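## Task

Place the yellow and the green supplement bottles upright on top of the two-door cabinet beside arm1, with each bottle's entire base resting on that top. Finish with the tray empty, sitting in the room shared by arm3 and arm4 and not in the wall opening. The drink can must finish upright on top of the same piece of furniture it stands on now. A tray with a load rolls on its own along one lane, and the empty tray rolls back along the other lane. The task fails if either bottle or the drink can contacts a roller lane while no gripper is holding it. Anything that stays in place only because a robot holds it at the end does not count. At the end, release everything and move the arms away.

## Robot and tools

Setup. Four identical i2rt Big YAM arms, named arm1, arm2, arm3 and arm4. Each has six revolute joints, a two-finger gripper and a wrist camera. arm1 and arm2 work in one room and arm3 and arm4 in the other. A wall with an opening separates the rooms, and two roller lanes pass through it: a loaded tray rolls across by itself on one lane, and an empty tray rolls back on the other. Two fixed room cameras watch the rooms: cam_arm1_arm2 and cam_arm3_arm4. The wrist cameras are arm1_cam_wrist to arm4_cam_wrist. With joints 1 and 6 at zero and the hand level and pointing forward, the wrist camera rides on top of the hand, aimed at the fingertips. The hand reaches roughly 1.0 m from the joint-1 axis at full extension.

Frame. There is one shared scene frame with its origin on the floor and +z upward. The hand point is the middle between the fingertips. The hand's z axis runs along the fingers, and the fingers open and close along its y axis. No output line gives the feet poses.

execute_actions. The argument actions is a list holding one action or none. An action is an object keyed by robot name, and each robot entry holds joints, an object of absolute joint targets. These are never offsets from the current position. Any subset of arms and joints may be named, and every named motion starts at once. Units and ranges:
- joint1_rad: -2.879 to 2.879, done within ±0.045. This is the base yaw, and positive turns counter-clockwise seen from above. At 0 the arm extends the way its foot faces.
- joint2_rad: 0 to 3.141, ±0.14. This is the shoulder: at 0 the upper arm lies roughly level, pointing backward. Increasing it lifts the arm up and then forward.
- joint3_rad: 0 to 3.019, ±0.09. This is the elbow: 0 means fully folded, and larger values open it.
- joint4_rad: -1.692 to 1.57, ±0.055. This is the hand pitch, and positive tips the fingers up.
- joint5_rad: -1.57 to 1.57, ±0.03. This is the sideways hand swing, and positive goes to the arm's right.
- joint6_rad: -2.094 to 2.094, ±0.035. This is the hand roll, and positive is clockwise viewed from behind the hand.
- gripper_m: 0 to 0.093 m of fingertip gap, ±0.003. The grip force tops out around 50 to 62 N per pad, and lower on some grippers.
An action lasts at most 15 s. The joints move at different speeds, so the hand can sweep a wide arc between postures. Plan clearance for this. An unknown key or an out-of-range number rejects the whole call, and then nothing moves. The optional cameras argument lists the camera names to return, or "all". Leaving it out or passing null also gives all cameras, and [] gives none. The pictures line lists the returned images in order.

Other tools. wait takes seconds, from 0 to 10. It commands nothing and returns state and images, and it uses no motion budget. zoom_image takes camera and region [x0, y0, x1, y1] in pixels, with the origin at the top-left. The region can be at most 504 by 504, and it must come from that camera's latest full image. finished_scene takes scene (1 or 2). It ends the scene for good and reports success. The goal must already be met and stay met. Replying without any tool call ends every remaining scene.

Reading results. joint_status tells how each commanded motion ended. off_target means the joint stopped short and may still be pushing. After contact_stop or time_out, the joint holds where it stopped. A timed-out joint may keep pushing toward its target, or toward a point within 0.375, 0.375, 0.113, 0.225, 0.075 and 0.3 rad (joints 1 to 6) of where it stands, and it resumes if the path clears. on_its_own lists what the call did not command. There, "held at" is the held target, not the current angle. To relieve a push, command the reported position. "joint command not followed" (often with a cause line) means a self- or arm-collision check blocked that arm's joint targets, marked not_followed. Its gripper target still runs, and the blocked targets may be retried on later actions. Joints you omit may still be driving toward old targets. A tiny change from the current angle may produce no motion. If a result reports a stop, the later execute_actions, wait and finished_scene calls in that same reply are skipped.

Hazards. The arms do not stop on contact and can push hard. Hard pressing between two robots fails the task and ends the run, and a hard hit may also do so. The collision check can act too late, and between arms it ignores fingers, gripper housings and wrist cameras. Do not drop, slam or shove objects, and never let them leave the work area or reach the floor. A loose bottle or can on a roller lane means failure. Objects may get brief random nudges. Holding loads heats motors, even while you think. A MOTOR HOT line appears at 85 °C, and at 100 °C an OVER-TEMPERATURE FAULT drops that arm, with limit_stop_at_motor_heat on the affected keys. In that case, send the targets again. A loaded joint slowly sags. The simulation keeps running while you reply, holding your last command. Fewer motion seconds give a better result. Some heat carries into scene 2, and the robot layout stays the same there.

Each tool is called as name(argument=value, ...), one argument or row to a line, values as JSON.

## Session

execute_actions(
  actions=[],
)

Scene clock: 0.00 s.
arm1.joint_positions: joint1_rad=+0.147 joint2_rad=+0.611 joint3_rad=+1.534 joint4_rad=-1.564 joint5_rad=-0.154 joint6_rad=-0.137 gripper_m=+0.095
arm1.joint_status: not commanded
arm1.hand: x=-1.2005 y=-0.4294 z=+1.4499 quat_wxyz=(-0.262, +0.730, -0.510, -0.371) (m; scene frame)
arm2.joint_positions: joint1_rad=-0.194 joint2_rad=+0.327 joint3_rad=+1.332 joint4_rad=-1.511 joint5_rad=-0.146 joint6_rad=+0.029 gripper_m=+0.094
arm2.joint_status: not commanded
arm2.hand: x=-1.6940 y=+0.1331 z=+1.4768 quat_wxyz=(-0.510, -0.076, -0.857, -0.007) (m; scene frame)
arm3.joint_positions: joint1_rad=+0.199 joint2_rad=+0.622 joint3_rad=+1.618 joint4_rad=-1.358 joint5_rad=+0.088 joint6_rad=-0.020 gripper_m=+0.094
arm3.joint_status: not commanded
arm3.hand: x=+1.1347 y=-0.4056 z=+1.5107 quat_wxyz=(-0.388, +0.623, -0.539, -0.413) (m; scene frame)
arm4.joint_positions: joint1_rad=+0.646 joint2_rad=+0.420 joint3_rad=+1.498 joint4_rad=-1.368 joint5_rad=+0.140 joint6_rad=+0.120 gripper_m=+0.095
arm4.joint_status: not commanded
arm4.hand: x=+1.6917 y=+0.0670 z=+1.5502 quat_wxyz=(-0.178, -0.784, -0.185, +0.566) (m; scene frame)
pictures: arm1_cam_wrist, arm2_cam_wrist, arm3_cam_wrist, arm4_cam_wrist, cam_arm1_arm2, cam_arm3_arm4
Images, in order (width x height): arm1_cam_wrist 672x504, arm2_cam_wrist 672x504, arm3_cam_wrist 672x504, arm4_cam_wrist 672x504, cam_arm1_arm2 672x504, cam_arm3_arm4 672x504.

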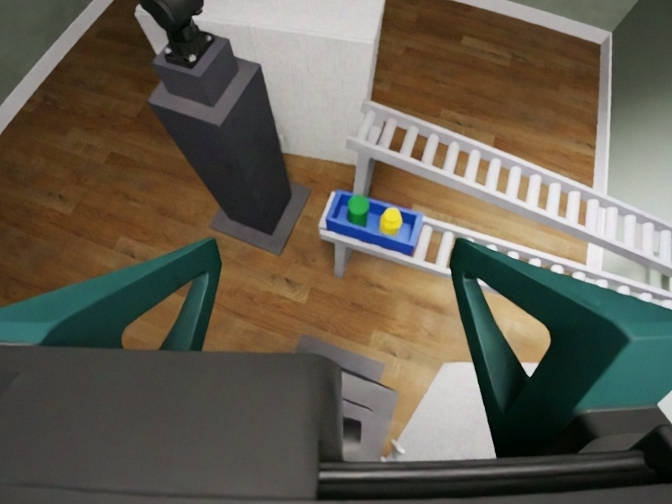

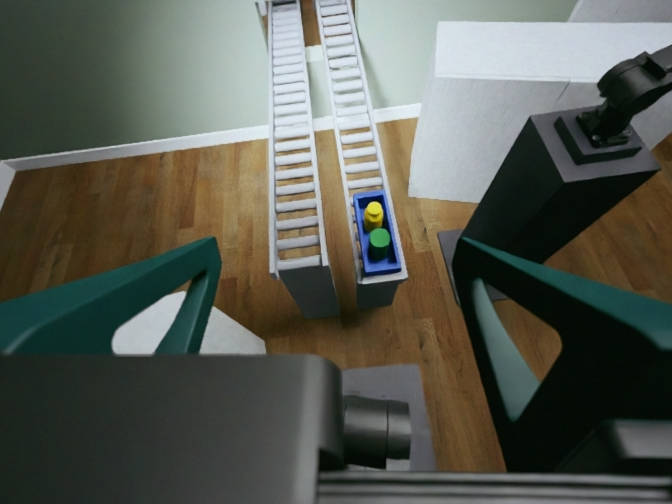

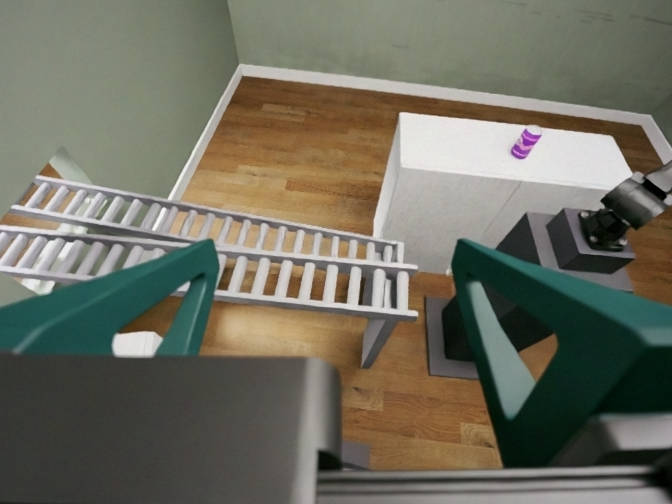

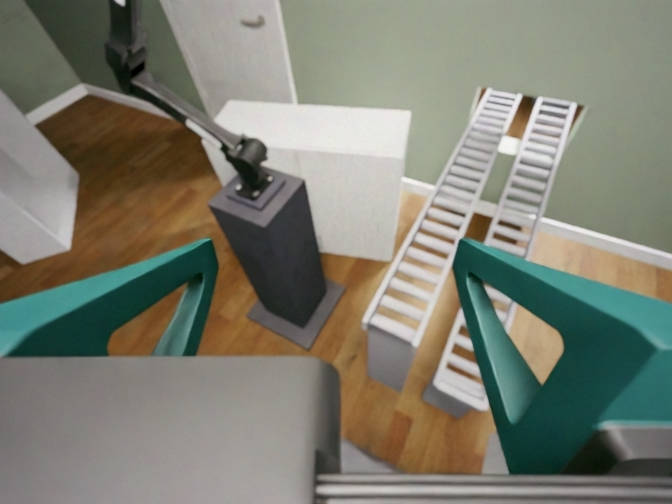

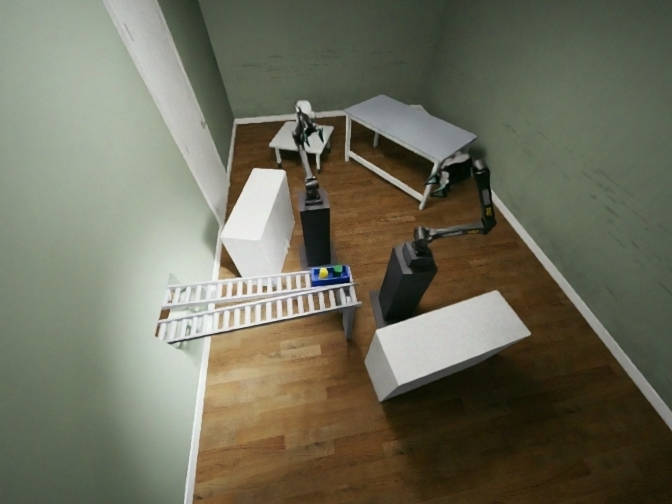

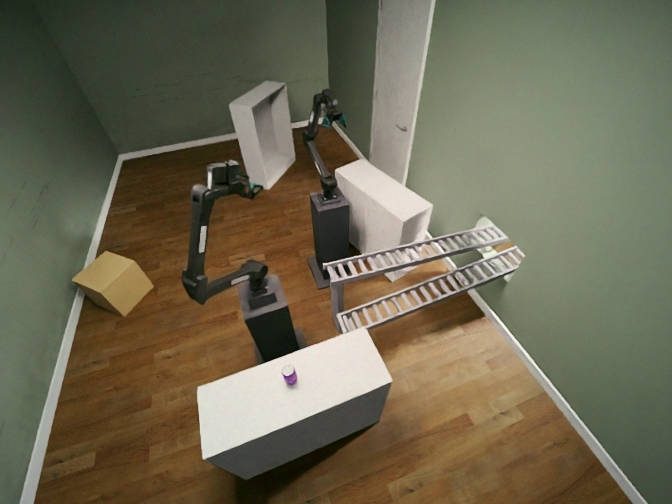

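execute_actions(
  actions=[
    {"arm1":{"joints":{"joint1_rad":0.015,"joint2_rad":2.25,"joint3_rad":1.75,"joint4_rad":-1.07,"joint5_rad":0,"joint6_rad":0}},"arm2":{"joints":{"joint1_rad":0.3,"joint5_rad":0}}},
  ],
  cameras=["arm1_cam_wrist","cam_arm1_arm2"],
)

Scene clock: 2.87 s.
arm1.joint_positions: joint1_rad=+0.026 joint2_rad=+2.235 joint3_rad=+1.725 joint4_rad=-1.067 joint5_rad=-0.002 joint6_rad=-0.010 gripper_m=+0.095
arm1.joint_status: all done
arm1.hand: x=-1.1737 y=+0.0403 z=+0.8423 quat_wxyz=(+0.008, +0.719, -0.695, -0.004) (m; scene frame)
arm2.joint_positions: joint1_rad=+0.291 joint2_rad=+0.327 joint3_rad=+1.332 joint4_rad=-1.511 joint5_rad=-0.004 joint6_rad=+0.029 gripper_m=+0.094
arm2.joint_status: all done
arm2.hand: x=-1.6985 y=+0.1594 z=+1.4758 quat_wxyz=(-0.502, +0.097, -0.857, -0.069) (m; scene frame)
arm3.joint_positions: joint1_rad=+0.199 joint2_rad=+0.622 joint3_rad=+1.618 joint4_rad=-1.358 joint5_rad=+0.088 joint6_rad=-0.020 gripper_m=+0.094
arm3.joint_status: not commanded
arm3.hand: x=+1.1347 y=-0.4056 z=+1.5107 quat_wxyz=(-0.388, +0.623, -0.539, -0.413) (m; scene frame)
arm4.joint_positions: joint1_rad=+0.646 joint2_rad=+0.420 joint3_rad=+1.498 joint4_rad=-1.368 joint5_rad=+0.140 joint6_rad=+0.120 gripper_m=+0.095
arm4.joint_status: not commanded
arm4.hand: x=+1.6917 y=+0.0670 z=+1.5502 quat_wxyz=(-0.178, -0.784, -0.185, +0.566) (m; scene frame)
pictures: arm1_cam_wrist, cam_arm1_arm2
Images, in order (width x height): arm1_cam_wrist 672x504, cam_arm1_arm2 672x504.

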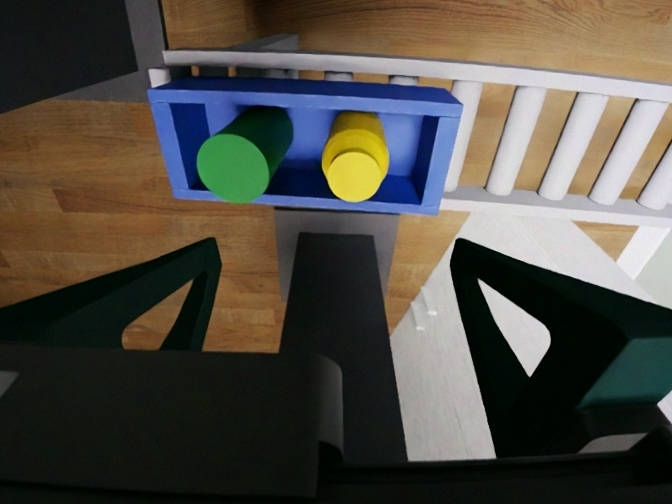

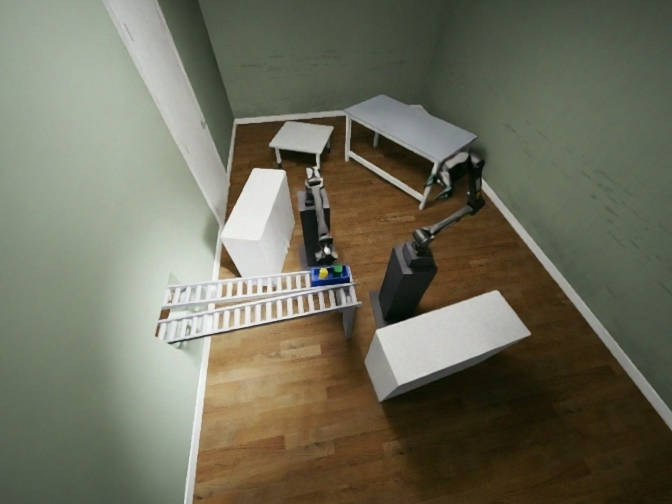

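execute_actions(
  actions=[
    {"arm1":{"joints":{"joint1_rad":-0.01,"joint2_rad":2.45,"joint3_rad":1.67,"joint4_rad":-0.79}}},
  ],
  cameras=["arm1_cam_wrist"],
)

Scene clock: 5.23 s.
arm1.joint_positions: joint1_rad=-0.002 joint2_rad=+2.463 joint3_rad=+1.651 joint4_rad=-0.800 joint5_rad=-0.002 joint6_rad=-0.010 gripper_m=+0.095
arm1.joint_status: all done
arm1.hand: x=-1.1581 y=+0.0122 z=+0.6801 quat_wxyz=(+0.020, +0.709, -0.705, +0.008) (m; scene frame)
arm2.joint_positions: joint1_rad=+0.291 joint2_rad=+0.327 joint3_rad=+1.332 joint4_rad=-1.511 joint5_rad=-0.004 joint6_rad=+0.029 gripper_m=+0.094
arm2.joint_status: not commanded
arm2.hand: x=-1.6985 y=+0.1594 z=+1.4758 quat_wxyz=(-0.502, +0.097, -0.857, -0.069) (m; scene frame)
arm3.joint_positions: joint1_rad=+0.199 joint2_rad=+0.622 joint3_rad=+1.618 joint4_rad=-1.358 joint5_rad=+0.088 joint6_rad=-0.020 gripper_m=+0.094
arm3.joint_status: not commanded
arm3.hand: x=+1.1347 y=-0.4056 z=+1.5107 quat_wxyz=(-0.388, +0.623, -0.539, -0.413) (m; scene frame)
arm4.joint_positions: joint1_rad=+0.646 joint2_rad=+0.420 joint3_rad=+1.498 joint4_rad=-1.368 joint5_rad=+0.140 joint6_rad=+0.120 gripper_m=+0.095
arm4.joint_status: not commanded
arm4.hand: x=+1.6917 y=+0.0670 z=+1.5502 quat_wxyz=(-0.178, -0.784, -0.185, +0.566) (m; scene frame)
pictures: arm1_cam_wrist
Images, in order (width x height): arm1_cam_wrist 672x504.

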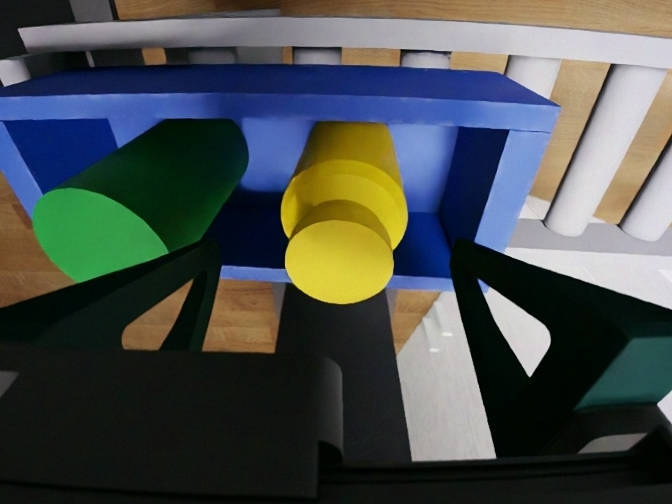

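execute_actions(
  actions=[
    {"arm1":{"joints":{"joint2_rad":2.57,"joint3_rad":1.73,"joint4_rad":-0.70}}},
  ],
  cameras=["arm1_cam_wrist"],
)

Scene clock: 6.90 s.
arm1.joint_positions: joint1_rad=-0.002 joint2_rad=+2.541 joint3_rad=+1.714 joint4_rad=-0.707 joint5_rad=-0.002 joint6_rad=-0.010 gripper_m=+0.095
arm1.joint_status: all done
arm1.hand: x=-1.1585 y=+0.0401 z=+0.6488 quat_wxyz=(-0.007, +0.709, -0.705, -0.019) (m; scene frame)
arm2.joint_positions: joint1_rad=+0.291 joint2_rad=+0.327 joint3_rad=+1.332 joint4_rad=-1.511 joint5_rad=-0.004 joint6_rad=+0.029 gripper_m=+0.094
arm2.joint_status: not commanded
arm2.hand: x=-1.6985 y=+0.1594 z=+1.4758 quat_wxyz=(-0.502, +0.097, -0.857, -0.069) (m; scene frame)
arm3.joint_positions: joint1_rad=+0.199 joint2_rad=+0.622 joint3_rad=+1.618 joint4_rad=-1.358 joint5_rad=+0.088 joint6_rad=-0.020 gripper_m=+0.094
arm3.joint_status: not commanded
arm3.hand: x=+1.1347 y=-0.4056 z=+1.5107 quat_wxyz=(-0.388, +0.623, -0.539, -0.413) (m; scene frame)
arm4.joint_positions: joint1_rad=+0.646 joint2_rad=+0.420 joint3_rad=+1.498 joint4_rad=-1.368 joint5_rad=+0.140 joint6_rad=+0.120 gripper_m=+0.095
arm4.joint_status: not commanded
arm4.hand: x=+1.6917 y=+0.0670 z=+1.5502 quat_wxyz=(-0.178, -0.784, -0.185, +0.566) (m; scene frame)
pictures: arm1_cam_wrist
Images, in order (width x height): arm1_cam_wrist 672x504.

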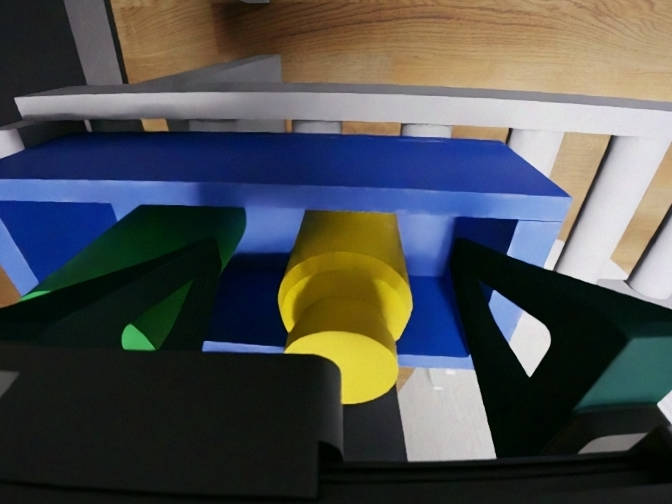

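execute_actions(
  actions=[
    {"arm1":{"joints":{"joint2_rad":2.59,"joint3_rad":1.66,"joint4_rad":-0.655}}},
  ],
  cameras=["arm1_cam_wrist"],
)

Scene clock: 8.37 s.
arm1.joint_positions: joint1_rad=-0.002 joint2_rad=+2.558 joint3_rad=+1.657 joint4_rad=-0.666 joint5_rad=-0.002 joint6_rad=-0.010 gripper_m=+0.095
arm1.joint_status: all done
arm1.hand: x=-1.1590 y=+0.0138 z=+0.6247 quat_wxyz=(+0.004, +0.709, -0.705, -0.008) (m; scene frame)
arm2.joint_positions: joint1_rad=+0.291 joint2_rad=+0.327 joint3_rad=+1.332 joint4_rad=-1.511 joint5_rad=-0.004 joint6_rad=+0.029 gripper_m=+0.094
arm2.joint_status: not commanded
arm2.hand: x=-1.6985 y=+0.1594 z=+1.4758 quat_wxyz=(-0.502, +0.097, -0.857, -0.069) (m; scene frame)
arm3.joint_positions: joint1_rad=+0.199 joint2_rad=+0.622 joint3_rad=+1.618 joint4_rad=-1.358 joint5_rad=+0.088 joint6_rad=-0.020 gripper_m=+0.094
arm3.joint_status: not commanded
arm3.hand: x=+1.1347 y=-0.4056 z=+1.5107 quat_wxyz=(-0.388, +0.623, -0.539, -0.413) (m; scene frame)
arm4.joint_positions: joint1_rad=+0.646 joint2_rad=+0.420 joint3_rad=+1.498 joint4_rad=-1.368 joint5_rad=+0.140 joint6_rad=+0.120 gripper_m=+0.095
arm4.joint_status: not commanded
arm4.hand: x=+1.6917 y=+0.0670 z=+1.5502 quat_wxyz=(-0.178, -0.784, -0.185, +0.566) (m; scene frame)
pictures: arm1_cam_wrist
Images, in order (width x height): arm1_cam_wrist 672x504.

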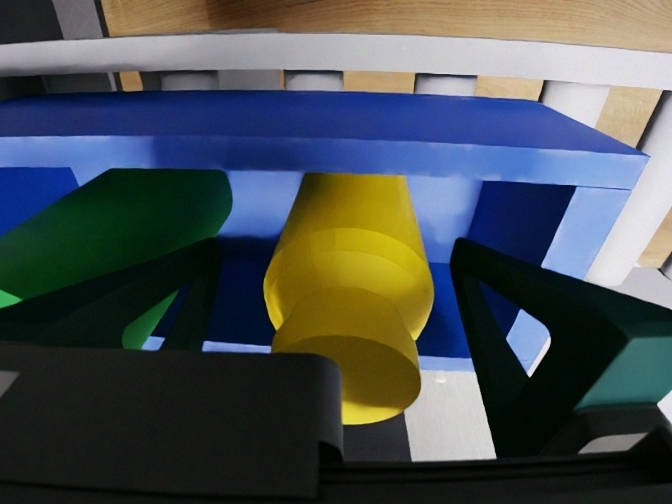

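execute_actions(
  actions=[
    {"arm1":{"joints":{"joint2_rad":2.63,"joint4_rad":-0.615}}},
  ],
  cameras=["arm1_cam_wrist"],
)

Scene clock: 9.80 s.
arm1.joint_positions: joint1_rad=-0.002 joint2_rad=+2.595 joint3_rad=+1.657 joint4_rad=-0.623 joint5_rad=+0.000 joint6_rad=-0.010 gripper_m=+0.095
arm1.joint_status: all done
arm1.hand: x=-1.1589 y=+0.0095 z=+0.6032 quat_wxyz=(+0.001, +0.709, -0.705, -0.009) (m; scene frame)
arm2.joint_positions: joint1_rad=+0.291 joint2_rad=+0.327 joint3_rad=+1.332 joint4_rad=-1.511 joint5_rad=-0.004 joint6_rad=+0.029 gripper_m=+0.094
arm2.joint_status: not commanded
arm2.hand: x=-1.6985 y=+0.1594 z=+1.4758 quat_wxyz=(-0.502, +0.097, -0.857, -0.069) (m; scene frame)
arm3.joint_positions: joint1_rad=+0.199 joint2_rad=+0.622 joint3_rad=+1.618 joint4_rad=-1.358 joint5_rad=+0.088 joint6_rad=-0.020 gripper_m=+0.094
arm3.joint_status: not commanded
arm3.hand: x=+1.1347 y=-0.4056 z=+1.5107 quat_wxyz=(-0.388, +0.623, -0.539, -0.413) (m; scene frame)
arm4.joint_positions: joint1_rad=+0.646 joint2_rad=+0.420 joint3_rad=+1.498 joint4_rad=-1.368 joint5_rad=+0.140 joint6_rad=+0.120 gripper_m=+0.095
arm4.joint_status: not commanded
arm4.hand: x=+1.6917 y=+0.0670 z=+1.5502 quat_wxyz=(-0.178, -0.784, -0.185, +0.566) (m; scene frame)
pictures: arm1_cam_wrist
Images, in order (width x height): arm1_cam_wrist 672x504.

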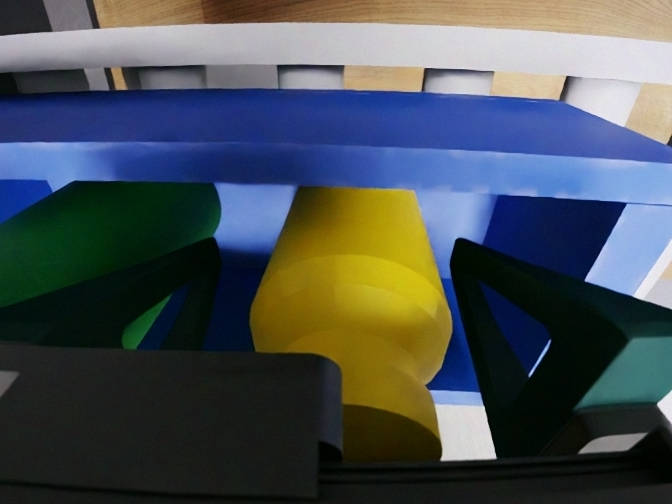

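execute_actions(
  actions=[
    {"arm1":{"joints":{"gripper_m":0.05}}},
  ],
  cameras=["arm1_cam_wrist"],
)

Scene clock: 10.80 s.
arm1.joint_positions: joint1_rad=-0.002 joint2_rad=+2.595 joint3_rad=+1.657 joint4_rad=-0.623 joint5_rad=+0.000 joint6_rad=-0.009 gripper_m=+0.066
arm1.joint_status: gripper_m off_target (ended at +0.066, target +0.050)
arm1.hand: x=-1.1589 y=+0.0095 z=+0.6032 quat_wxyz=(+0.001, +0.709, -0.705, -0.009) (m; scene frame)
arm2.joint_positions: joint1_rad=+0.291 joint2_rad=+0.327 joint3_rad=+1.332 joint4_rad=-1.511 joint5_rad=-0.004 joint6_rad=+0.029 gripper_m=+0.094
arm2.joint_status: not commanded
arm2.hand: x=-1.6985 y=+0.1594 z=+1.4758 quat_wxyz=(-0.502, +0.097, -0.857, -0.069) (m; scene frame)
arm3.joint_positions: joint1_rad=+0.199 joint2_rad=+0.622 joint3_rad=+1.618 joint4_rad=-1.358 joint5_rad=+0.088 joint6_rad=-0.020 gripper_m=+0.094
arm3.joint_status: not commanded
arm3.hand: x=+1.1347 y=-0.4056 z=+1.5107 quat_wxyz=(-0.388, +0.623, -0.539, -0.413) (m; scene frame)
arm4.joint_positions: joint1_rad=+0.646 joint2_rad=+0.420 joint3_rad=+1.498 joint4_rad=-1.368 joint5_rad=+0.140 joint6_rad=+0.120 gripper_m=+0.095
arm4.joint_status: not commanded
arm4.hand: x=+1.6917 y=+0.0670 z=+1.5502 quat_wxyz=(-0.178, -0.784, -0.185, +0.566) (m; scene frame)
pictures: arm1_cam_wrist
Images, in order (width x height): arm1_cam_wrist 672x504.

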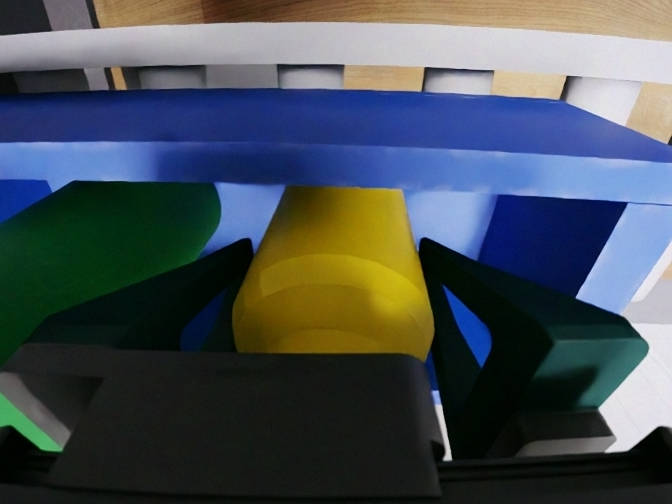

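execute_actions(
  actions=[
    {"arm1":{"joints":{"joint2_rad":2.44,"joint3_rad":1.62,"joint4_rad":-0.76}}},
  ],
  cameras=[],
)

execute_actions(
  actions=[
    {"arm1":{"joints":{"joint2_rad":1.85,"joint3_rad":1.72,"joint4_rad":-1.45}}},
  ],
  cameras=[],
)

execute_actions(
  actions=[
    {"arm1":{"joints":{"joint1_rad":-1.45}}},
  ],
  cameras=["arm1_cam_wrist","cam_arm1_arm2"],
)

Scene clock: 12.60 s.
arm1.joint_positions: joint1_rad=-0.002 joint2_rad=+2.453 joint3_rad=+1.612 joint4_rad=-0.752 joint5_rad=+0.001 joint6_rad=-0.009 gripper_m=+0.066
arm1.joint_status: all done
arm1.hand: x=-1.1578 y=+0.0069 z=+0.6758 quat_wxyz=(+0.012, +0.709, -0.705, +0.002) (m; scene frame)
arm2.joint_positions: joint1_rad=+0.291 joint2_rad=+0.327 joint3_rad=+1.332 joint4_rad=-1.511 joint5_rad=-0.004 joint6_rad=+0.029 gripper_m=+0.094
arm2.joint_status: not commanded
arm2.hand: x=-1.6985 y=+0.1594 z=+1.4758 quat_wxyz=(-0.502, +0.097, -0.857, -0.069) (m; scene frame)
arm3.joint_positions: joint1_rad=+0.199 joint2_rad=+0.622 joint3_rad=+1.618 joint4_rad=-1.358 joint5_rad=+0.088 joint6_rad=-0.020 gripper_m=+0.094
arm3.joint_status: not commanded
arm3.hand: x=+1.1347 y=-0.4056 z=+1.5107 quat_wxyz=(-0.388, +0.623, -0.539, -0.413) (m; scene frame)
arm4.joint_positions: joint1_rad=+0.646 joint2_rad=+0.420 joint3_rad=+1.498 joint4_rad=-1.368 joint5_rad=+0.140 joint6_rad=+0.120 gripper_m=+0.095
arm4.joint_status: not commanded
arm4.hand: x=+1.6917 y=+0.0670 z=+1.5502 quat_wxyz=(-0.178, -0.784, -0.185, +0.566) (m; scene frame)
pictures: none
No camera images: the call's "cameras" was empty. Leave "cameras" out to get every camera's image.

Scene clock: 14.37 s.
arm1.joint_positions: joint1_rad=-0.002 joint2_rad=+1.847 joint3_rad=+1.706 joint4_rad=-1.441 joint5_rad=+0.001 joint6_rad=-0.009 gripper_m=+0.066
arm1.joint_status: all done
arm1.hand: x=-1.1521 y=-0.0346 z=+1.0640 quat_wxyz=(+0.009, +0.709, -0.705, -0.001) (m; scene frame)
arm2.joint_positions: joint1_rad=+0.291 joint2_rad=+0.327 joint3_rad=+1.332 joint4_rad=-1.511 joint5_rad=-0.004 joint6_rad=+0.029 gripper_m=+0.094
arm2.joint_status: not commanded
arm2.hand: x=-1.6985 y=+0.1594 z=+1.4758 quat_wxyz=(-0.502, +0.097, -0.857, -0.069) (m; scene frame)
arm3.joint_positions: joint1_rad=+0.199 joint2_rad=+0.622 joint3_rad=+1.618 joint4_rad=-1.358 joint5_rad=+0.088 joint6_rad=-0.020 gripper_m=+0.094
arm3.joint_status: not commanded
arm3.hand: x=+1.1347 y=-0.4056 z=+1.5107 quat_wxyz=(-0.388, +0.623, -0.539, -0.413) (m; scene frame)
arm4.joint_positions: joint1_rad=+0.646 joint2_rad=+0.420 joint3_rad=+1.498 joint4_rad=-1.368 joint5_rad=+0.140 joint6_rad=+0.120 gripper_m=+0.095
arm4.joint_status: not commanded
arm4.hand: x=+1.6917 y=+0.0670 z=+1.5502 quat_wxyz=(-0.178, -0.784, -0.185, +0.566) (m; scene frame)
pictures: none
No camera images: the call's "cameras" was empty. Leave "cameras" out to get every camera's image.

Scene clock: 16.13 s.
arm1.joint_positions: joint1_rad=-1.454 joint2_rad=+1.847 joint3_rad=+1.706 joint4_rad=-1.441 joint5_rad=+0.001 joint6_rad=-0.008 gripper_m=+0.066
arm1.joint_status: all done
arm1.hand: x=-0.5931 y=-0.5365 z=+1.0553 quat_wxyz=(+0.013, +0.061, -0.998, +0.000) (m; scene frame)
arm2.joint_positions: joint1_rad=+0.291 joint2_rad=+0.327 joint3_rad=+1.332 joint4_rad=-1.511 joint5_rad=-0.004 joint6_rad=+0.029 gripper_m=+0.094
arm2.joint_status: not commanded
arm2.hand: x=-1.6985 y=+0.1594 z=+1.4758 quat_wxyz=(-0.502, +0.097, -0.857, -0.069) (m; scene frame)
arm3.joint_positions: joint1_rad=+0.199 joint2_rad=+0.622 joint3_rad=+1.618 joint4_rad=-1.358 joint5_rad=+0.088 joint6_rad=-0.020 gripper_m=+0.094
arm3.joint_status: not commanded
arm3.hand: x=+1.1347 y=-0.4056 z=+1.5107 quat_wxyz=(-0.388, +0.623, -0.539, -0.413) (m; scene frame)
arm4.joint_positions: joint1_rad=+0.646 joint2_rad=+0.420 joint3_rad=+1.498 joint4_rad=-1.368 joint5_rad=+0.140 joint6_rad=+0.120 gripper_m=+0.095
arm4.joint_status: not commanded
arm4.hand: x=+1.6917 y=+0.0670 z=+1.5502 quat_wxyz=(-0.178, -0.784, -0.185, +0.566) (m; scene frame)
pictures: arm1_cam_wrist, cam_arm1_arm2
Images, in order (width x height): arm1_cam_wrist 672x504, cam_arm1_arm2 672x504.

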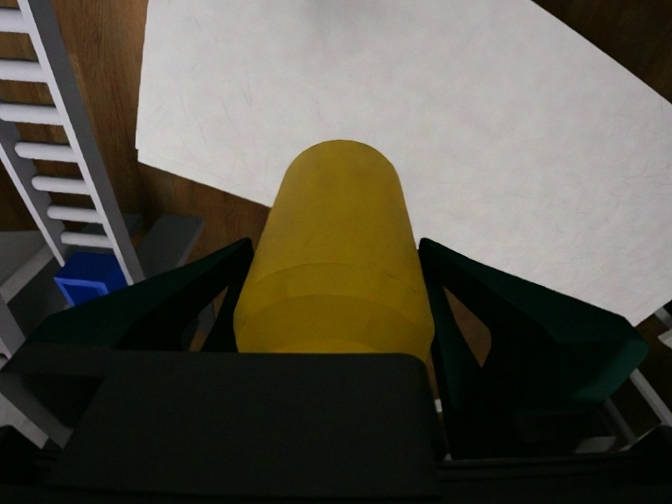

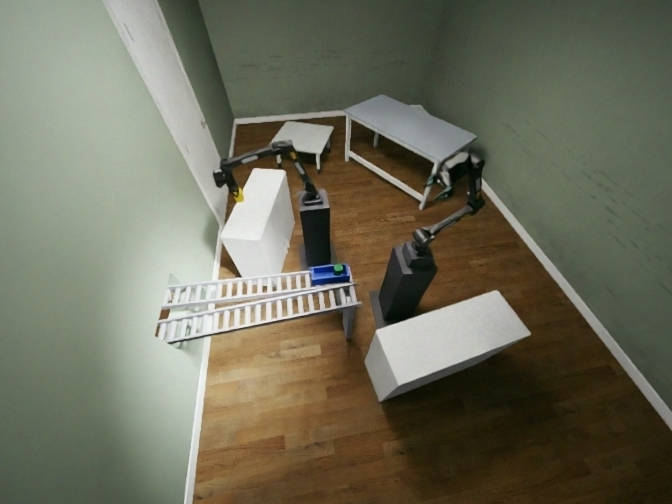

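execute_actions(
  actions=[
    {"arm1":{"joints":{"joint2_rad":1.97,"joint3_rad":1.50,"joint4_rad":-1.10}}},
  ],
  cameras=["arm1_cam_wrist","cam_arm1_arm2"],
)

zoom_image(
  camera="cam_arm1_arm2",
  region=[200,130,320,270],
)

Scene clock: 18.03 s.
arm1.joint_positions: joint1_rad=-1.454 joint2_rad=+1.998 joint3_rad=+1.473 joint4_rad=-1.108 joint5_rad=+0.001 joint6_rad=-0.008 gripper_m=+0.066
arm1.joint_status: all done
arm1.hand: x=-0.6053 y=-0.5375 z=+0.8891 quat_wxyz=(+0.038, +0.061, -0.997, +0.001) (m; scene frame)
arm2.joint_positions: joint1_rad=+0.291 joint2_rad=+0.327 joint3_rad=+1.332 joint4_rad=-1.511 joint5_rad=-0.004 joint6_rad=+0.029 gripper_m=+0.094
arm2.joint_status: not commanded
arm2.hand: x=-1.6985 y=+0.1594 z=+1.4758 quat_wxyz=(-0.502, +0.097, -0.857, -0.069) (m; scene frame)
arm3.joint_positions: joint1_rad=+0.199 joint2_rad=+0.622 joint3_rad=+1.618 joint4_rad=-1.358 joint5_rad=+0.088 joint6_rad=-0.020 gripper_m=+0.094
arm3.joint_status: not commanded
arm3.hand: x=+1.1347 y=-0.4056 z=+1.5107 quat_wxyz=(-0.388, +0.623, -0.539, -0.413) (m; scene frame)
arm4.joint_positions: joint1_rad=+0.646 joint2_rad=+0.420 joint3_rad=+1.498 joint4_rad=-1.368 joint5_rad=+0.140 joint6_rad=+0.120 gripper_m=+0.095
arm4.joint_status: not commanded
arm4.hand: x=+1.6917 y=+0.0670 z=+1.5502 quat_wxyz=(-0.178, -0.784, -0.185, +0.566) (m; scene frame)
pictures: arm1_cam_wrist, cam_arm1_arm2
Images, in order (width x height): arm1_cam_wrist 672x504, cam_arm1_arm2 672x504.

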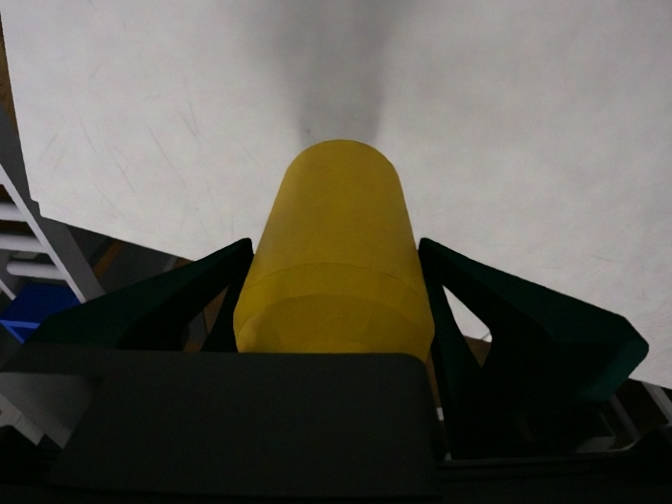

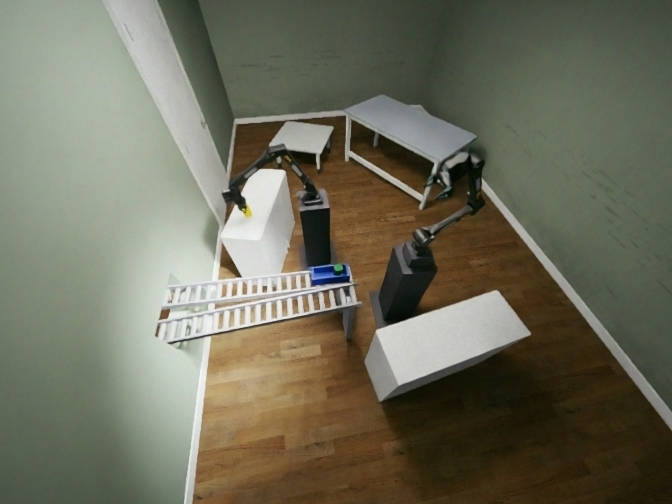

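Region (200, 130, 320, 270) of cam_arm1_arm2's 672x504 image, scaled by 3.600, with more detail than that image has; it fills the left 432 columns of this view, and the rest is white.

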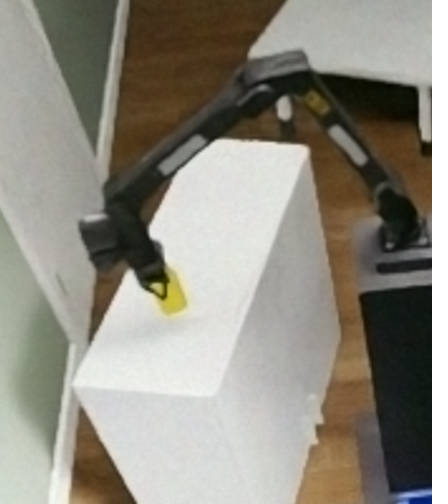

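execute_actions(
  actions=[
    {"arm1":{"joints":{"joint2_rad":2.04,"joint3_rad":1.46,"joint4_rad":-1.0}}},
  ],
  cameras=["arm1_cam_wrist","cam_arm1_arm2"],
)

zoom_image(
  camera="cam_arm1_arm2",
  region=[210,160,290,250],
)

Scene clock: 20.07 s.
arm1.joint_positions: joint1_rad=-1.454 joint2_rad=+2.021 joint3_rad=+1.453 joint4_rad=-1.010 joint5_rad=+0.001 joint6_rad=-0.008 gripper_m=+0.066
arm1.joint_status: all done
arm1.hand: x=-0.5936 y=-0.5361 z=+0.8693 quat_wxyz=(+0.011, +0.061, -0.998, +0.000) (m; scene frame)
arm2.joint_positions: joint1_rad=+0.291 joint2_rad=+0.327 joint3_rad=+1.332 joint4_rad=-1.511 joint5_rad=-0.004 joint6_rad=+0.029 gripper_m=+0.094
arm2.joint_status: not commanded
arm2.hand: x=-1.6985 y=+0.1594 z=+1.4758 quat_wxyz=(-0.502, +0.097, -0.857, -0.069) (m; scene frame)
arm3.joint_positions: joint1_rad=+0.199 joint2_rad=+0.622 joint3_rad=+1.618 joint4_rad=-1.358 joint5_rad=+0.088 joint6_rad=-0.020 gripper_m=+0.094
arm3.joint_status: not commanded
arm3.hand: x=+1.1347 y=-0.4056 z=+1.5107 quat_wxyz=(-0.388, +0.623, -0.539, -0.413) (m; scene frame)
arm4.joint_positions: joint1_rad=+0.646 joint2_rad=+0.420 joint3_rad=+1.498 joint4_rad=-1.368 joint5_rad=+0.140 joint6_rad=+0.120 gripper_m=+0.095
arm4.joint_status: not commanded
arm4.hand: x=+1.6917 y=+0.0670 z=+1.5502 quat_wxyz=(-0.178, -0.784, -0.185, +0.566) (m; scene frame)
pictures: arm1_cam_wrist, cam_arm1_arm2
Images, in order (width x height): arm1_cam_wrist 672x504, cam_arm1_arm2 672x504.

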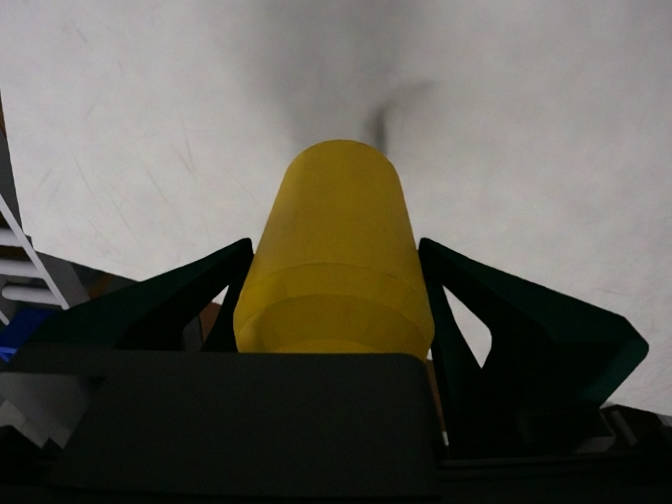

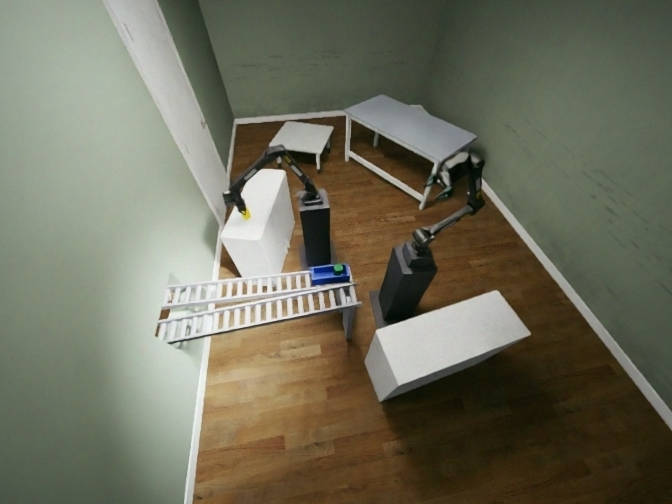

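Region (210, 160, 290, 250) of cam_arm1_arm2's 672x504 image, scaled by 5.600, with more detail than that image has.

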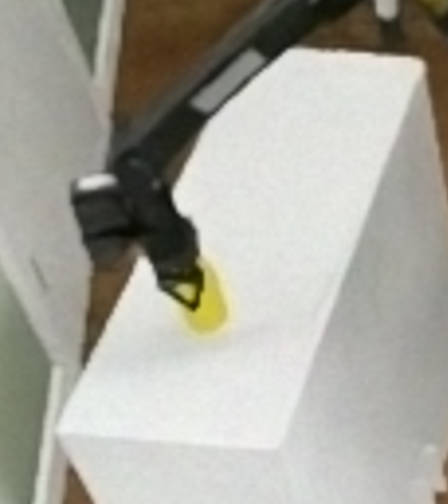

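execute_actions(
  actions=[
    {"arm1":{"joints":{"joint2_rad":2.085,"joint4_rad":-0.96}}},
  ],
  cameras=["arm1_cam_wrist"],
)

Scene clock: 24.10 s.
arm1.joint_positions: joint1_rad=-1.454 joint2_rad=+2.072 joint3_rad=+1.453 joint4_rad=-0.969 joint5_rad=+0.001 joint6_rad=-0.008 gripper_m=+0.066
arm1.joint_status: all done
arm1.hand: x=-0.5921 y=-0.5359 z=+0.8407 quat_wxyz=(+0.016, +0.061, -0.998, +0.000) (m; scene frame)
arm2.joint_positions: joint1_rad=+0.291 joint2_rad=+0.327 joint3_rad=+1.332 joint4_rad=-1.511 joint5_rad=-0.004 joint6_rad=+0.029 gripper_m=+0.094
arm2.joint_status: not commanded
arm2.hand: x=-1.6985 y=+0.1594 z=+1.4758 quat_wxyz=(-0.502, +0.097, -0.857, -0.069) (m; scene frame)
arm3.joint_positions: joint1_rad=+0.199 joint2_rad=+0.622 joint3_rad=+1.618 joint4_rad=-1.358 joint5_rad=+0.088 joint6_rad=-0.020 gripper_m=+0.094
arm3.joint_status: not commanded
arm3.hand: x=+1.1347 y=-0.4056 z=+1.5107 quat_wxyz=(-0.388, +0.623, -0.539, -0.413) (m; scene frame)
arm4.joint_positions: joint1_rad=+0.646 joint2_rad=+0.420 joint3_rad=+1.498 joint4_rad=-1.368 joint5_rad=+0.140 joint6_rad=+0.120 gripper_m=+0.095
arm4.joint_status: not commanded
arm4.hand: x=+1.6917 y=+0.0670 z=+1.5502 quat_wxyz=(-0.178, -0.784, -0.185, +0.566) (m; scene frame)
pictures: arm1_cam_wrist
Images, in order (width x height): arm1_cam_wrist 672x504.

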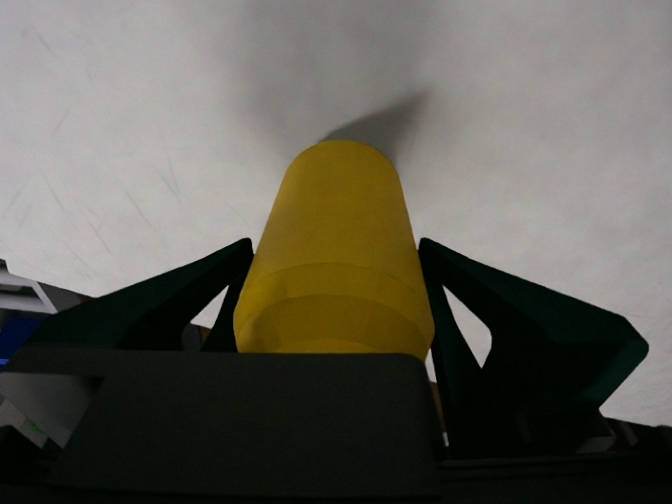

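execute_actions(
  actions=[
    {"arm1":{"joints":{"joint3_rad":1.415,"joint4_rad":-0.925}}},
  ],
  cameras=["arm1_cam_wrist"],
)

Scene clock: 25.03 s.
arm1.joint_positions: joint1_rad=-1.454 joint2_rad=+2.072 joint3_rad=+1.419 joint4_rad=-0.936 joint5_rad=-0.001 joint6_rad=-0.008 gripper_m=+0.066
arm1.joint_status: all done
arm1.hand: x=-0.6000 y=-0.5364 z=+0.8306 quat_wxyz=(+0.017, +0.061, -0.998, -0.001) (m; scene frame)
arm2.joint_positions: joint1_rad=+0.291 joint2_rad=+0.327 joint3_rad=+1.332 joint4_rad=-1.511 joint5_rad=-0.004 joint6_rad=+0.029 gripper_m=+0.094
arm2.joint_status: not commanded
arm2.hand: x=-1.6985 y=+0.1594 z=+1.4758 quat_wxyz=(-0.502, +0.097, -0.857, -0.069) (m; scene frame)
arm3.joint_positions: joint1_rad=+0.199 joint2_rad=+0.622 joint3_rad=+1.618 joint4_rad=-1.358 joint5_rad=+0.088 joint6_rad=-0.020 gripper_m=+0.094
arm3.joint_status: not commanded
arm3.hand: x=+1.1347 y=-0.4056 z=+1.5107 quat_wxyz=(-0.388, +0.623, -0.539, -0.413) (m; scene frame)
arm4.joint_positions: joint1_rad=+0.646 joint2_rad=+0.420 joint3_rad=+1.498 joint4_rad=-1.368 joint5_rad=+0.140 joint6_rad=+0.120 gripper_m=+0.095
arm4.joint_status: not commanded
arm4.hand: x=+1.6917 y=+0.0670 z=+1.5502 quat_wxyz=(-0.178, -0.784, -0.185, +0.566) (m; scene frame)
pictures: arm1_cam_wrist
Images, in order (width x height): arm1_cam_wrist 672x504.

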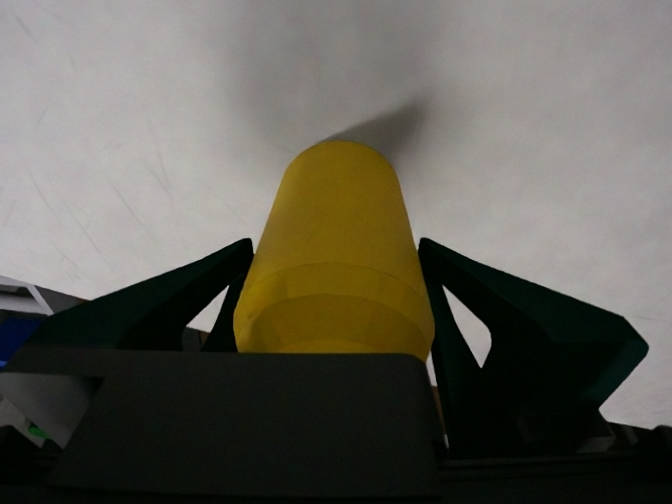

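execute_actions(
  actions=[
    {"arm1":{"joints":{"joint3_rad":1.38,"joint4_rad":-0.88}}},
  ],
  cameras=["arm1_cam_wrist"],
)

Scene clock: 26.00 s.
arm1.joint_positions: joint1_rad=-1.454 joint2_rad=+2.061 joint3_rad=+1.397 joint4_rad=-0.903 joint5_rad=-0.001 joint6_rad=-0.008 gripper_m=+0.066
arm1.joint_status: all done
arm1.hand: x=-0.6004 y=-0.5364 z=+0.8302 quat_wxyz=(+0.006, +0.061, -0.998, -0.001) (m; scene frame)
arm2.joint_positions: joint1_rad=+0.291 joint2_rad=+0.327 joint3_rad=+1.332 joint4_rad=-1.511 joint5_rad=-0.004 joint6_rad=+0.029 gripper_m=+0.094
arm2.joint_status: not commanded
arm2.hand: x=-1.6985 y=+0.1594 z=+1.4758 quat_wxyz=(-0.502, +0.097, -0.857, -0.069) (m; scene frame)
arm3.joint_positions: joint1_rad=+0.199 joint2_rad=+0.622 joint3_rad=+1.618 joint4_rad=-1.358 joint5_rad=+0.088 joint6_rad=-0.020 gripper_m=+0.094
arm3.joint_status: not commanded
arm3.hand: x=+1.1347 y=-0.4056 z=+1.5107 quat_wxyz=(-0.388, +0.623, -0.539, -0.413) (m; scene frame)
arm4.joint_positions: joint1_rad=+0.646 joint2_rad=+0.420 joint3_rad=+1.498 joint4_rad=-1.368 joint5_rad=+0.140 joint6_rad=+0.120 gripper_m=+0.095
arm4.joint_status: not commanded
arm4.hand: x=+1.6917 y=+0.0670 z=+1.5502 quat_wxyz=(-0.178, -0.784, -0.185, +0.566) (m; scene frame)
pictures: arm1_cam_wrist
Images, in order (width x height): arm1_cam_wrist 672x504.

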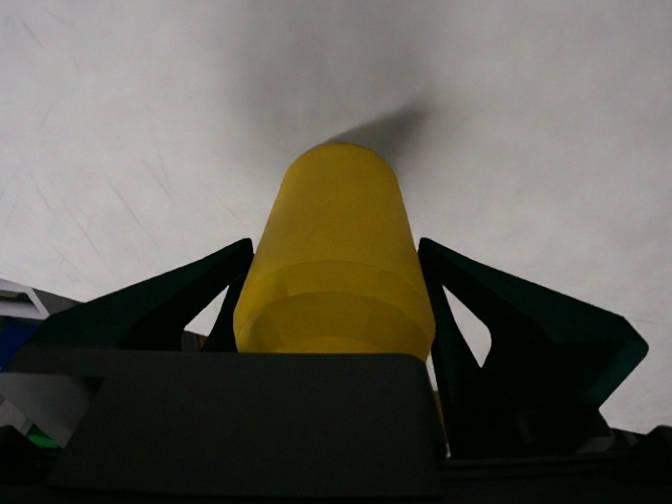

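execute_actions(
  actions=[
    {"arm1":{"joints":{"joint2_rad":2.061,"joint3_rad":1.40,"gripper_m":0.093}}},
  ],
  cameras=["arm1_cam_wrist"],
)

execute_actions(
  actions=[
    {"arm1":{"joints":{"joint2_rad":1.75,"joint3_rad":1.53,"joint4_rad":-1.33}}},
  ],
  cameras=[],
)

execute_actions(
  actions=[
    {"arm1":{"joints":{"joint1_rad":0.21,"joint6_rad":0.2,"joint2_rad":1.85,"joint3_rad":1.72,"joint4_rad":-1.44}}},
  ],
  cameras=[],
)

execute_actions(
  actions=[
    {"arm1":{"joints":{"joint2_rad":2.42,"joint3_rad":1.72,"joint4_rad":-0.87}}},
  ],
  cameras=["arm1_cam_wrist","cam_arm1_arm2"],
)

Scene clock: 27.67 s.
arm1.joint_positions: joint1_rad=-1.454 joint2_rad=+2.060 joint3_rad=+1.396 joint4_rad=-0.891 joint5_rad=-0.001 joint6_rad=-0.008 gripper_m=+0.093
arm1.joint_status: all done
arm1.hand: x=-0.5975 y=-0.5361 z=+0.8306 quat_wxyz=(-0.001, +0.061, -0.998, -0.002) (m; scene frame)
arm2.joint_positions: joint1_rad=+0.291 joint2_rad=+0.327 joint3_rad=+1.332 joint4_rad=-1.511 joint5_rad=-0.004 joint6_rad=+0.029 gripper_m=+0.094
arm2.joint_status: not commanded
arm2.hand: x=-1.6985 y=+0.1594 z=+1.4758 quat_wxyz=(-0.502, +0.097, -0.857, -0.069) (m; scene frame)
arm3.joint_positions: joint1_rad=+0.199 joint2_rad=+0.622 joint3_rad=+1.618 joint4_rad=-1.358 joint5_rad=+0.088 joint6_rad=-0.020 gripper_m=+0.094
arm3.joint_status: not commanded
arm3.hand: x=+1.1347 y=-0.4056 z=+1.5107 quat_wxyz=(-0.388, +0.623, -0.539, -0.413) (m; scene frame)
arm4.joint_positions: joint1_rad=+0.646 joint2_rad=+0.420 joint3_rad=+1.498 joint4_rad=-1.368 joint5_rad=+0.140 joint6_rad=+0.120 gripper_m=+0.095
arm4.joint_status: not commanded
arm4.hand: x=+1.6917 y=+0.0670 z=+1.5502 quat_wxyz=(-0.178, -0.784, -0.185, +0.566) (m; scene frame)
pictures: arm1_cam_wrist
Images, in order (width x height): arm1_cam_wrist 672x504.

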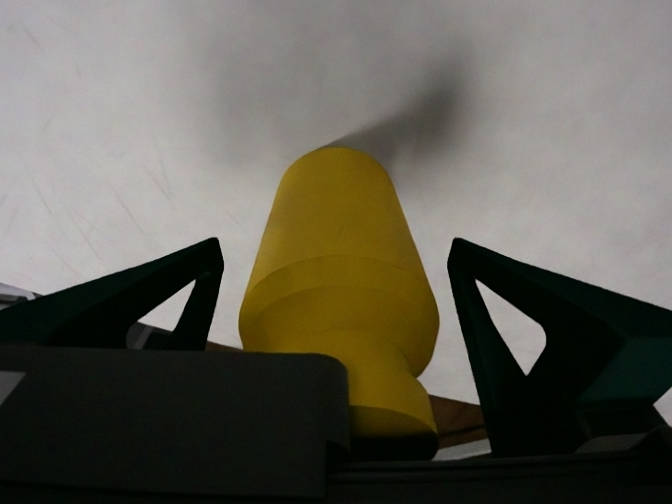

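Scene clock: 29.03 s.
arm1.joint_positions: joint1_rad=-1.454 joint2_rad=+1.725 joint3_rad=+1.521 joint4_rad=-1.320 joint5_rad=-0.001 joint6_rad=-0.008 gripper_m=+0.093
arm1.joint_status: all done
arm1.hand: x=-0.6259 y=-0.5399 z=+1.0504 quat_wxyz=(-0.016, +0.061, -0.998, -0.002) (m; scene frame)
arm2.joint_positions: joint1_rad=+0.291 joint2_rad=+0.327 joint3_rad=+1.332 joint4_rad=-1.511 joint5_rad=-0.004 joint6_rad=+0.029 gripper_m=+0.094
arm2.joint_status: not commanded
arm2.hand: x=-1.6985 y=+0.1594 z=+1.4758 quat_wxyz=(-0.502, +0.097, -0.857, -0.069) (m; scene frame)
arm3.joint_positions: joint1_rad=+0.199 joint2_rad=+0.622 joint3_rad=+1.618 joint4_rad=-1.358 joint5_rad=+0.088 joint6_rad=-0.020 gripper_m=+0.094
arm3.joint_status: not commanded
arm3.hand: x=+1.1347 y=-0.4056 z=+1.5107 quat_wxyz=(-0.388, +0.623, -0.539, -0.413) (m; scene frame)
arm4.joint_positions: joint1_rad=+0.646 joint2_rad=+0.420 joint3_rad=+1.498 joint4_rad=-1.368 joint5_rad=+0.140 joint6_rad=+0.120 gripper_m=+0.095
arm4.joint_status: not commanded
arm4.hand: x=+1.6917 y=+0.0670 z=+1.5502 quat_wxyz=(-0.178, -0.784, -0.185, +0.566) (m; scene frame)
pictures: none
No camera images: the call's "cameras" was empty. Leave "cameras" out to get every camera's image.

Scene clock: 30.90 s.
arm1.joint_positions: joint1_rad=+0.216 joint2_rad=+1.840 joint3_rad=+1.690 joint4_rad=-1.431 joint5_rad=-0.002 joint6_rad=+0.190 gripper_m=+0.093
arm1.joint_status: all done
arm1.hand: x=-1.2743 y=-0.0498 z=+1.0635 quat_wxyz=(+0.009, +0.716, -0.699, -0.002) (m; scene frame)
arm2.joint_positions: joint1_rad=+0.291 joint2_rad=+0.327 joint3_rad=+1.332 joint4_rad=-1.511 joint5_rad=-0.004 joint6_rad=+0.029 gripper_m=+0.094
arm2.joint_status: not commanded
arm2.hand: x=-1.6985 y=+0.1594 z=+1.4758 quat_wxyz=(-0.502, +0.097, -0.857, -0.069) (m; scene frame)
arm3.joint_positions: joint1_rad=+0.199 joint2_rad=+0.622 joint3_rad=+1.618 joint4_rad=-1.358 joint5_rad=+0.088 joint6_rad=-0.020 gripper_m=+0.094
arm3.joint_status: not commanded
arm3.hand: x=+1.1347 y=-0.4056 z=+1.5107 quat_wxyz=(-0.388, +0.623, -0.539, -0.413) (m; scene frame)
arm4.joint_positions: joint1_rad=+0.646 joint2_rad=+0.420 joint3_rad=+1.498 joint4_rad=-1.368 joint5_rad=+0.140 joint6_rad=+0.120 gripper_m=+0.095
arm4.joint_status: not commanded
arm4.hand: x=+1.6917 y=+0.0670 z=+1.5502 quat_wxyz=(-0.178, -0.784, -0.185, +0.566) (m; scene frame)
pictures: none
No camera images: the call's "cameras" was empty. Leave "cameras" out to get every camera's image.

Scene clock: 32.33 s.
arm1.joint_positions: joint1_rad=+0.216 joint2_rad=+2.443 joint3_rad=+1.694 joint4_rad=-0.880 joint5_rad=-0.002 joint6_rad=+0.190 gripper_m=+0.093
arm1.joint_status: all done
arm1.hand: x=-1.2920 y=+0.0073 z=+0.7063 quat_wxyz=(+0.021, +0.715, -0.698, +0.018) (m; scene frame)
arm2.joint_positions: joint1_rad=+0.291 joint2_rad=+0.327 joint3_rad=+1.332 joint4_rad=-1.511 joint5_rad=-0.004 joint6_rad=+0.029 gripper_m=+0.094
arm2.joint_status: not commanded
arm2.hand: x=-1.6985 y=+0.1594 z=+1.4758 quat_wxyz=(-0.502, +0.097, -0.857, -0.069) (m; scene frame)
arm3.joint_positions: joint1_rad=+0.199 joint2_rad=+0.622 joint3_rad=+1.618 joint4_rad=-1.358 joint5_rad=+0.088 joint6_rad=-0.020 gripper_m=+0.094
arm3.joint_status: not commanded
arm3.hand: x=+1.1347 y=-0.4056 z=+1.5107 quat_wxyz=(-0.388, +0.623, -0.539, -0.413) (m; scene frame)
arm4.joint_positions: joint1_rad=+0.646 joint2_rad=+0.420 joint3_rad=+1.498 joint4_rad=-1.368 joint5_rad=+0.140 joint6_rad=+0.120 gripper_m=+0.095
arm4.joint_status: not commanded
arm4.hand: x=+1.6917 y=+0.0670 z=+1.5502 quat_wxyz=(-0.178, -0.784, -0.185, +0.566) (m; scene frame)
pictures: arm1_cam_wrist, cam_arm1_arm2
Images, in order (width x height): arm1_cam_wrist 672x504, cam_arm1_arm2 672x504.

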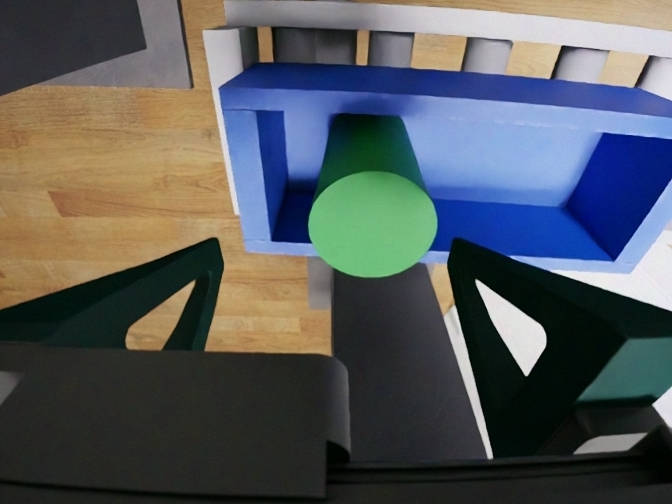

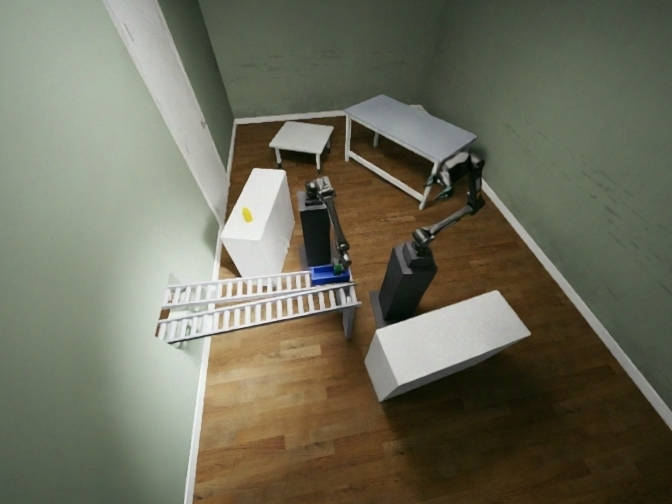

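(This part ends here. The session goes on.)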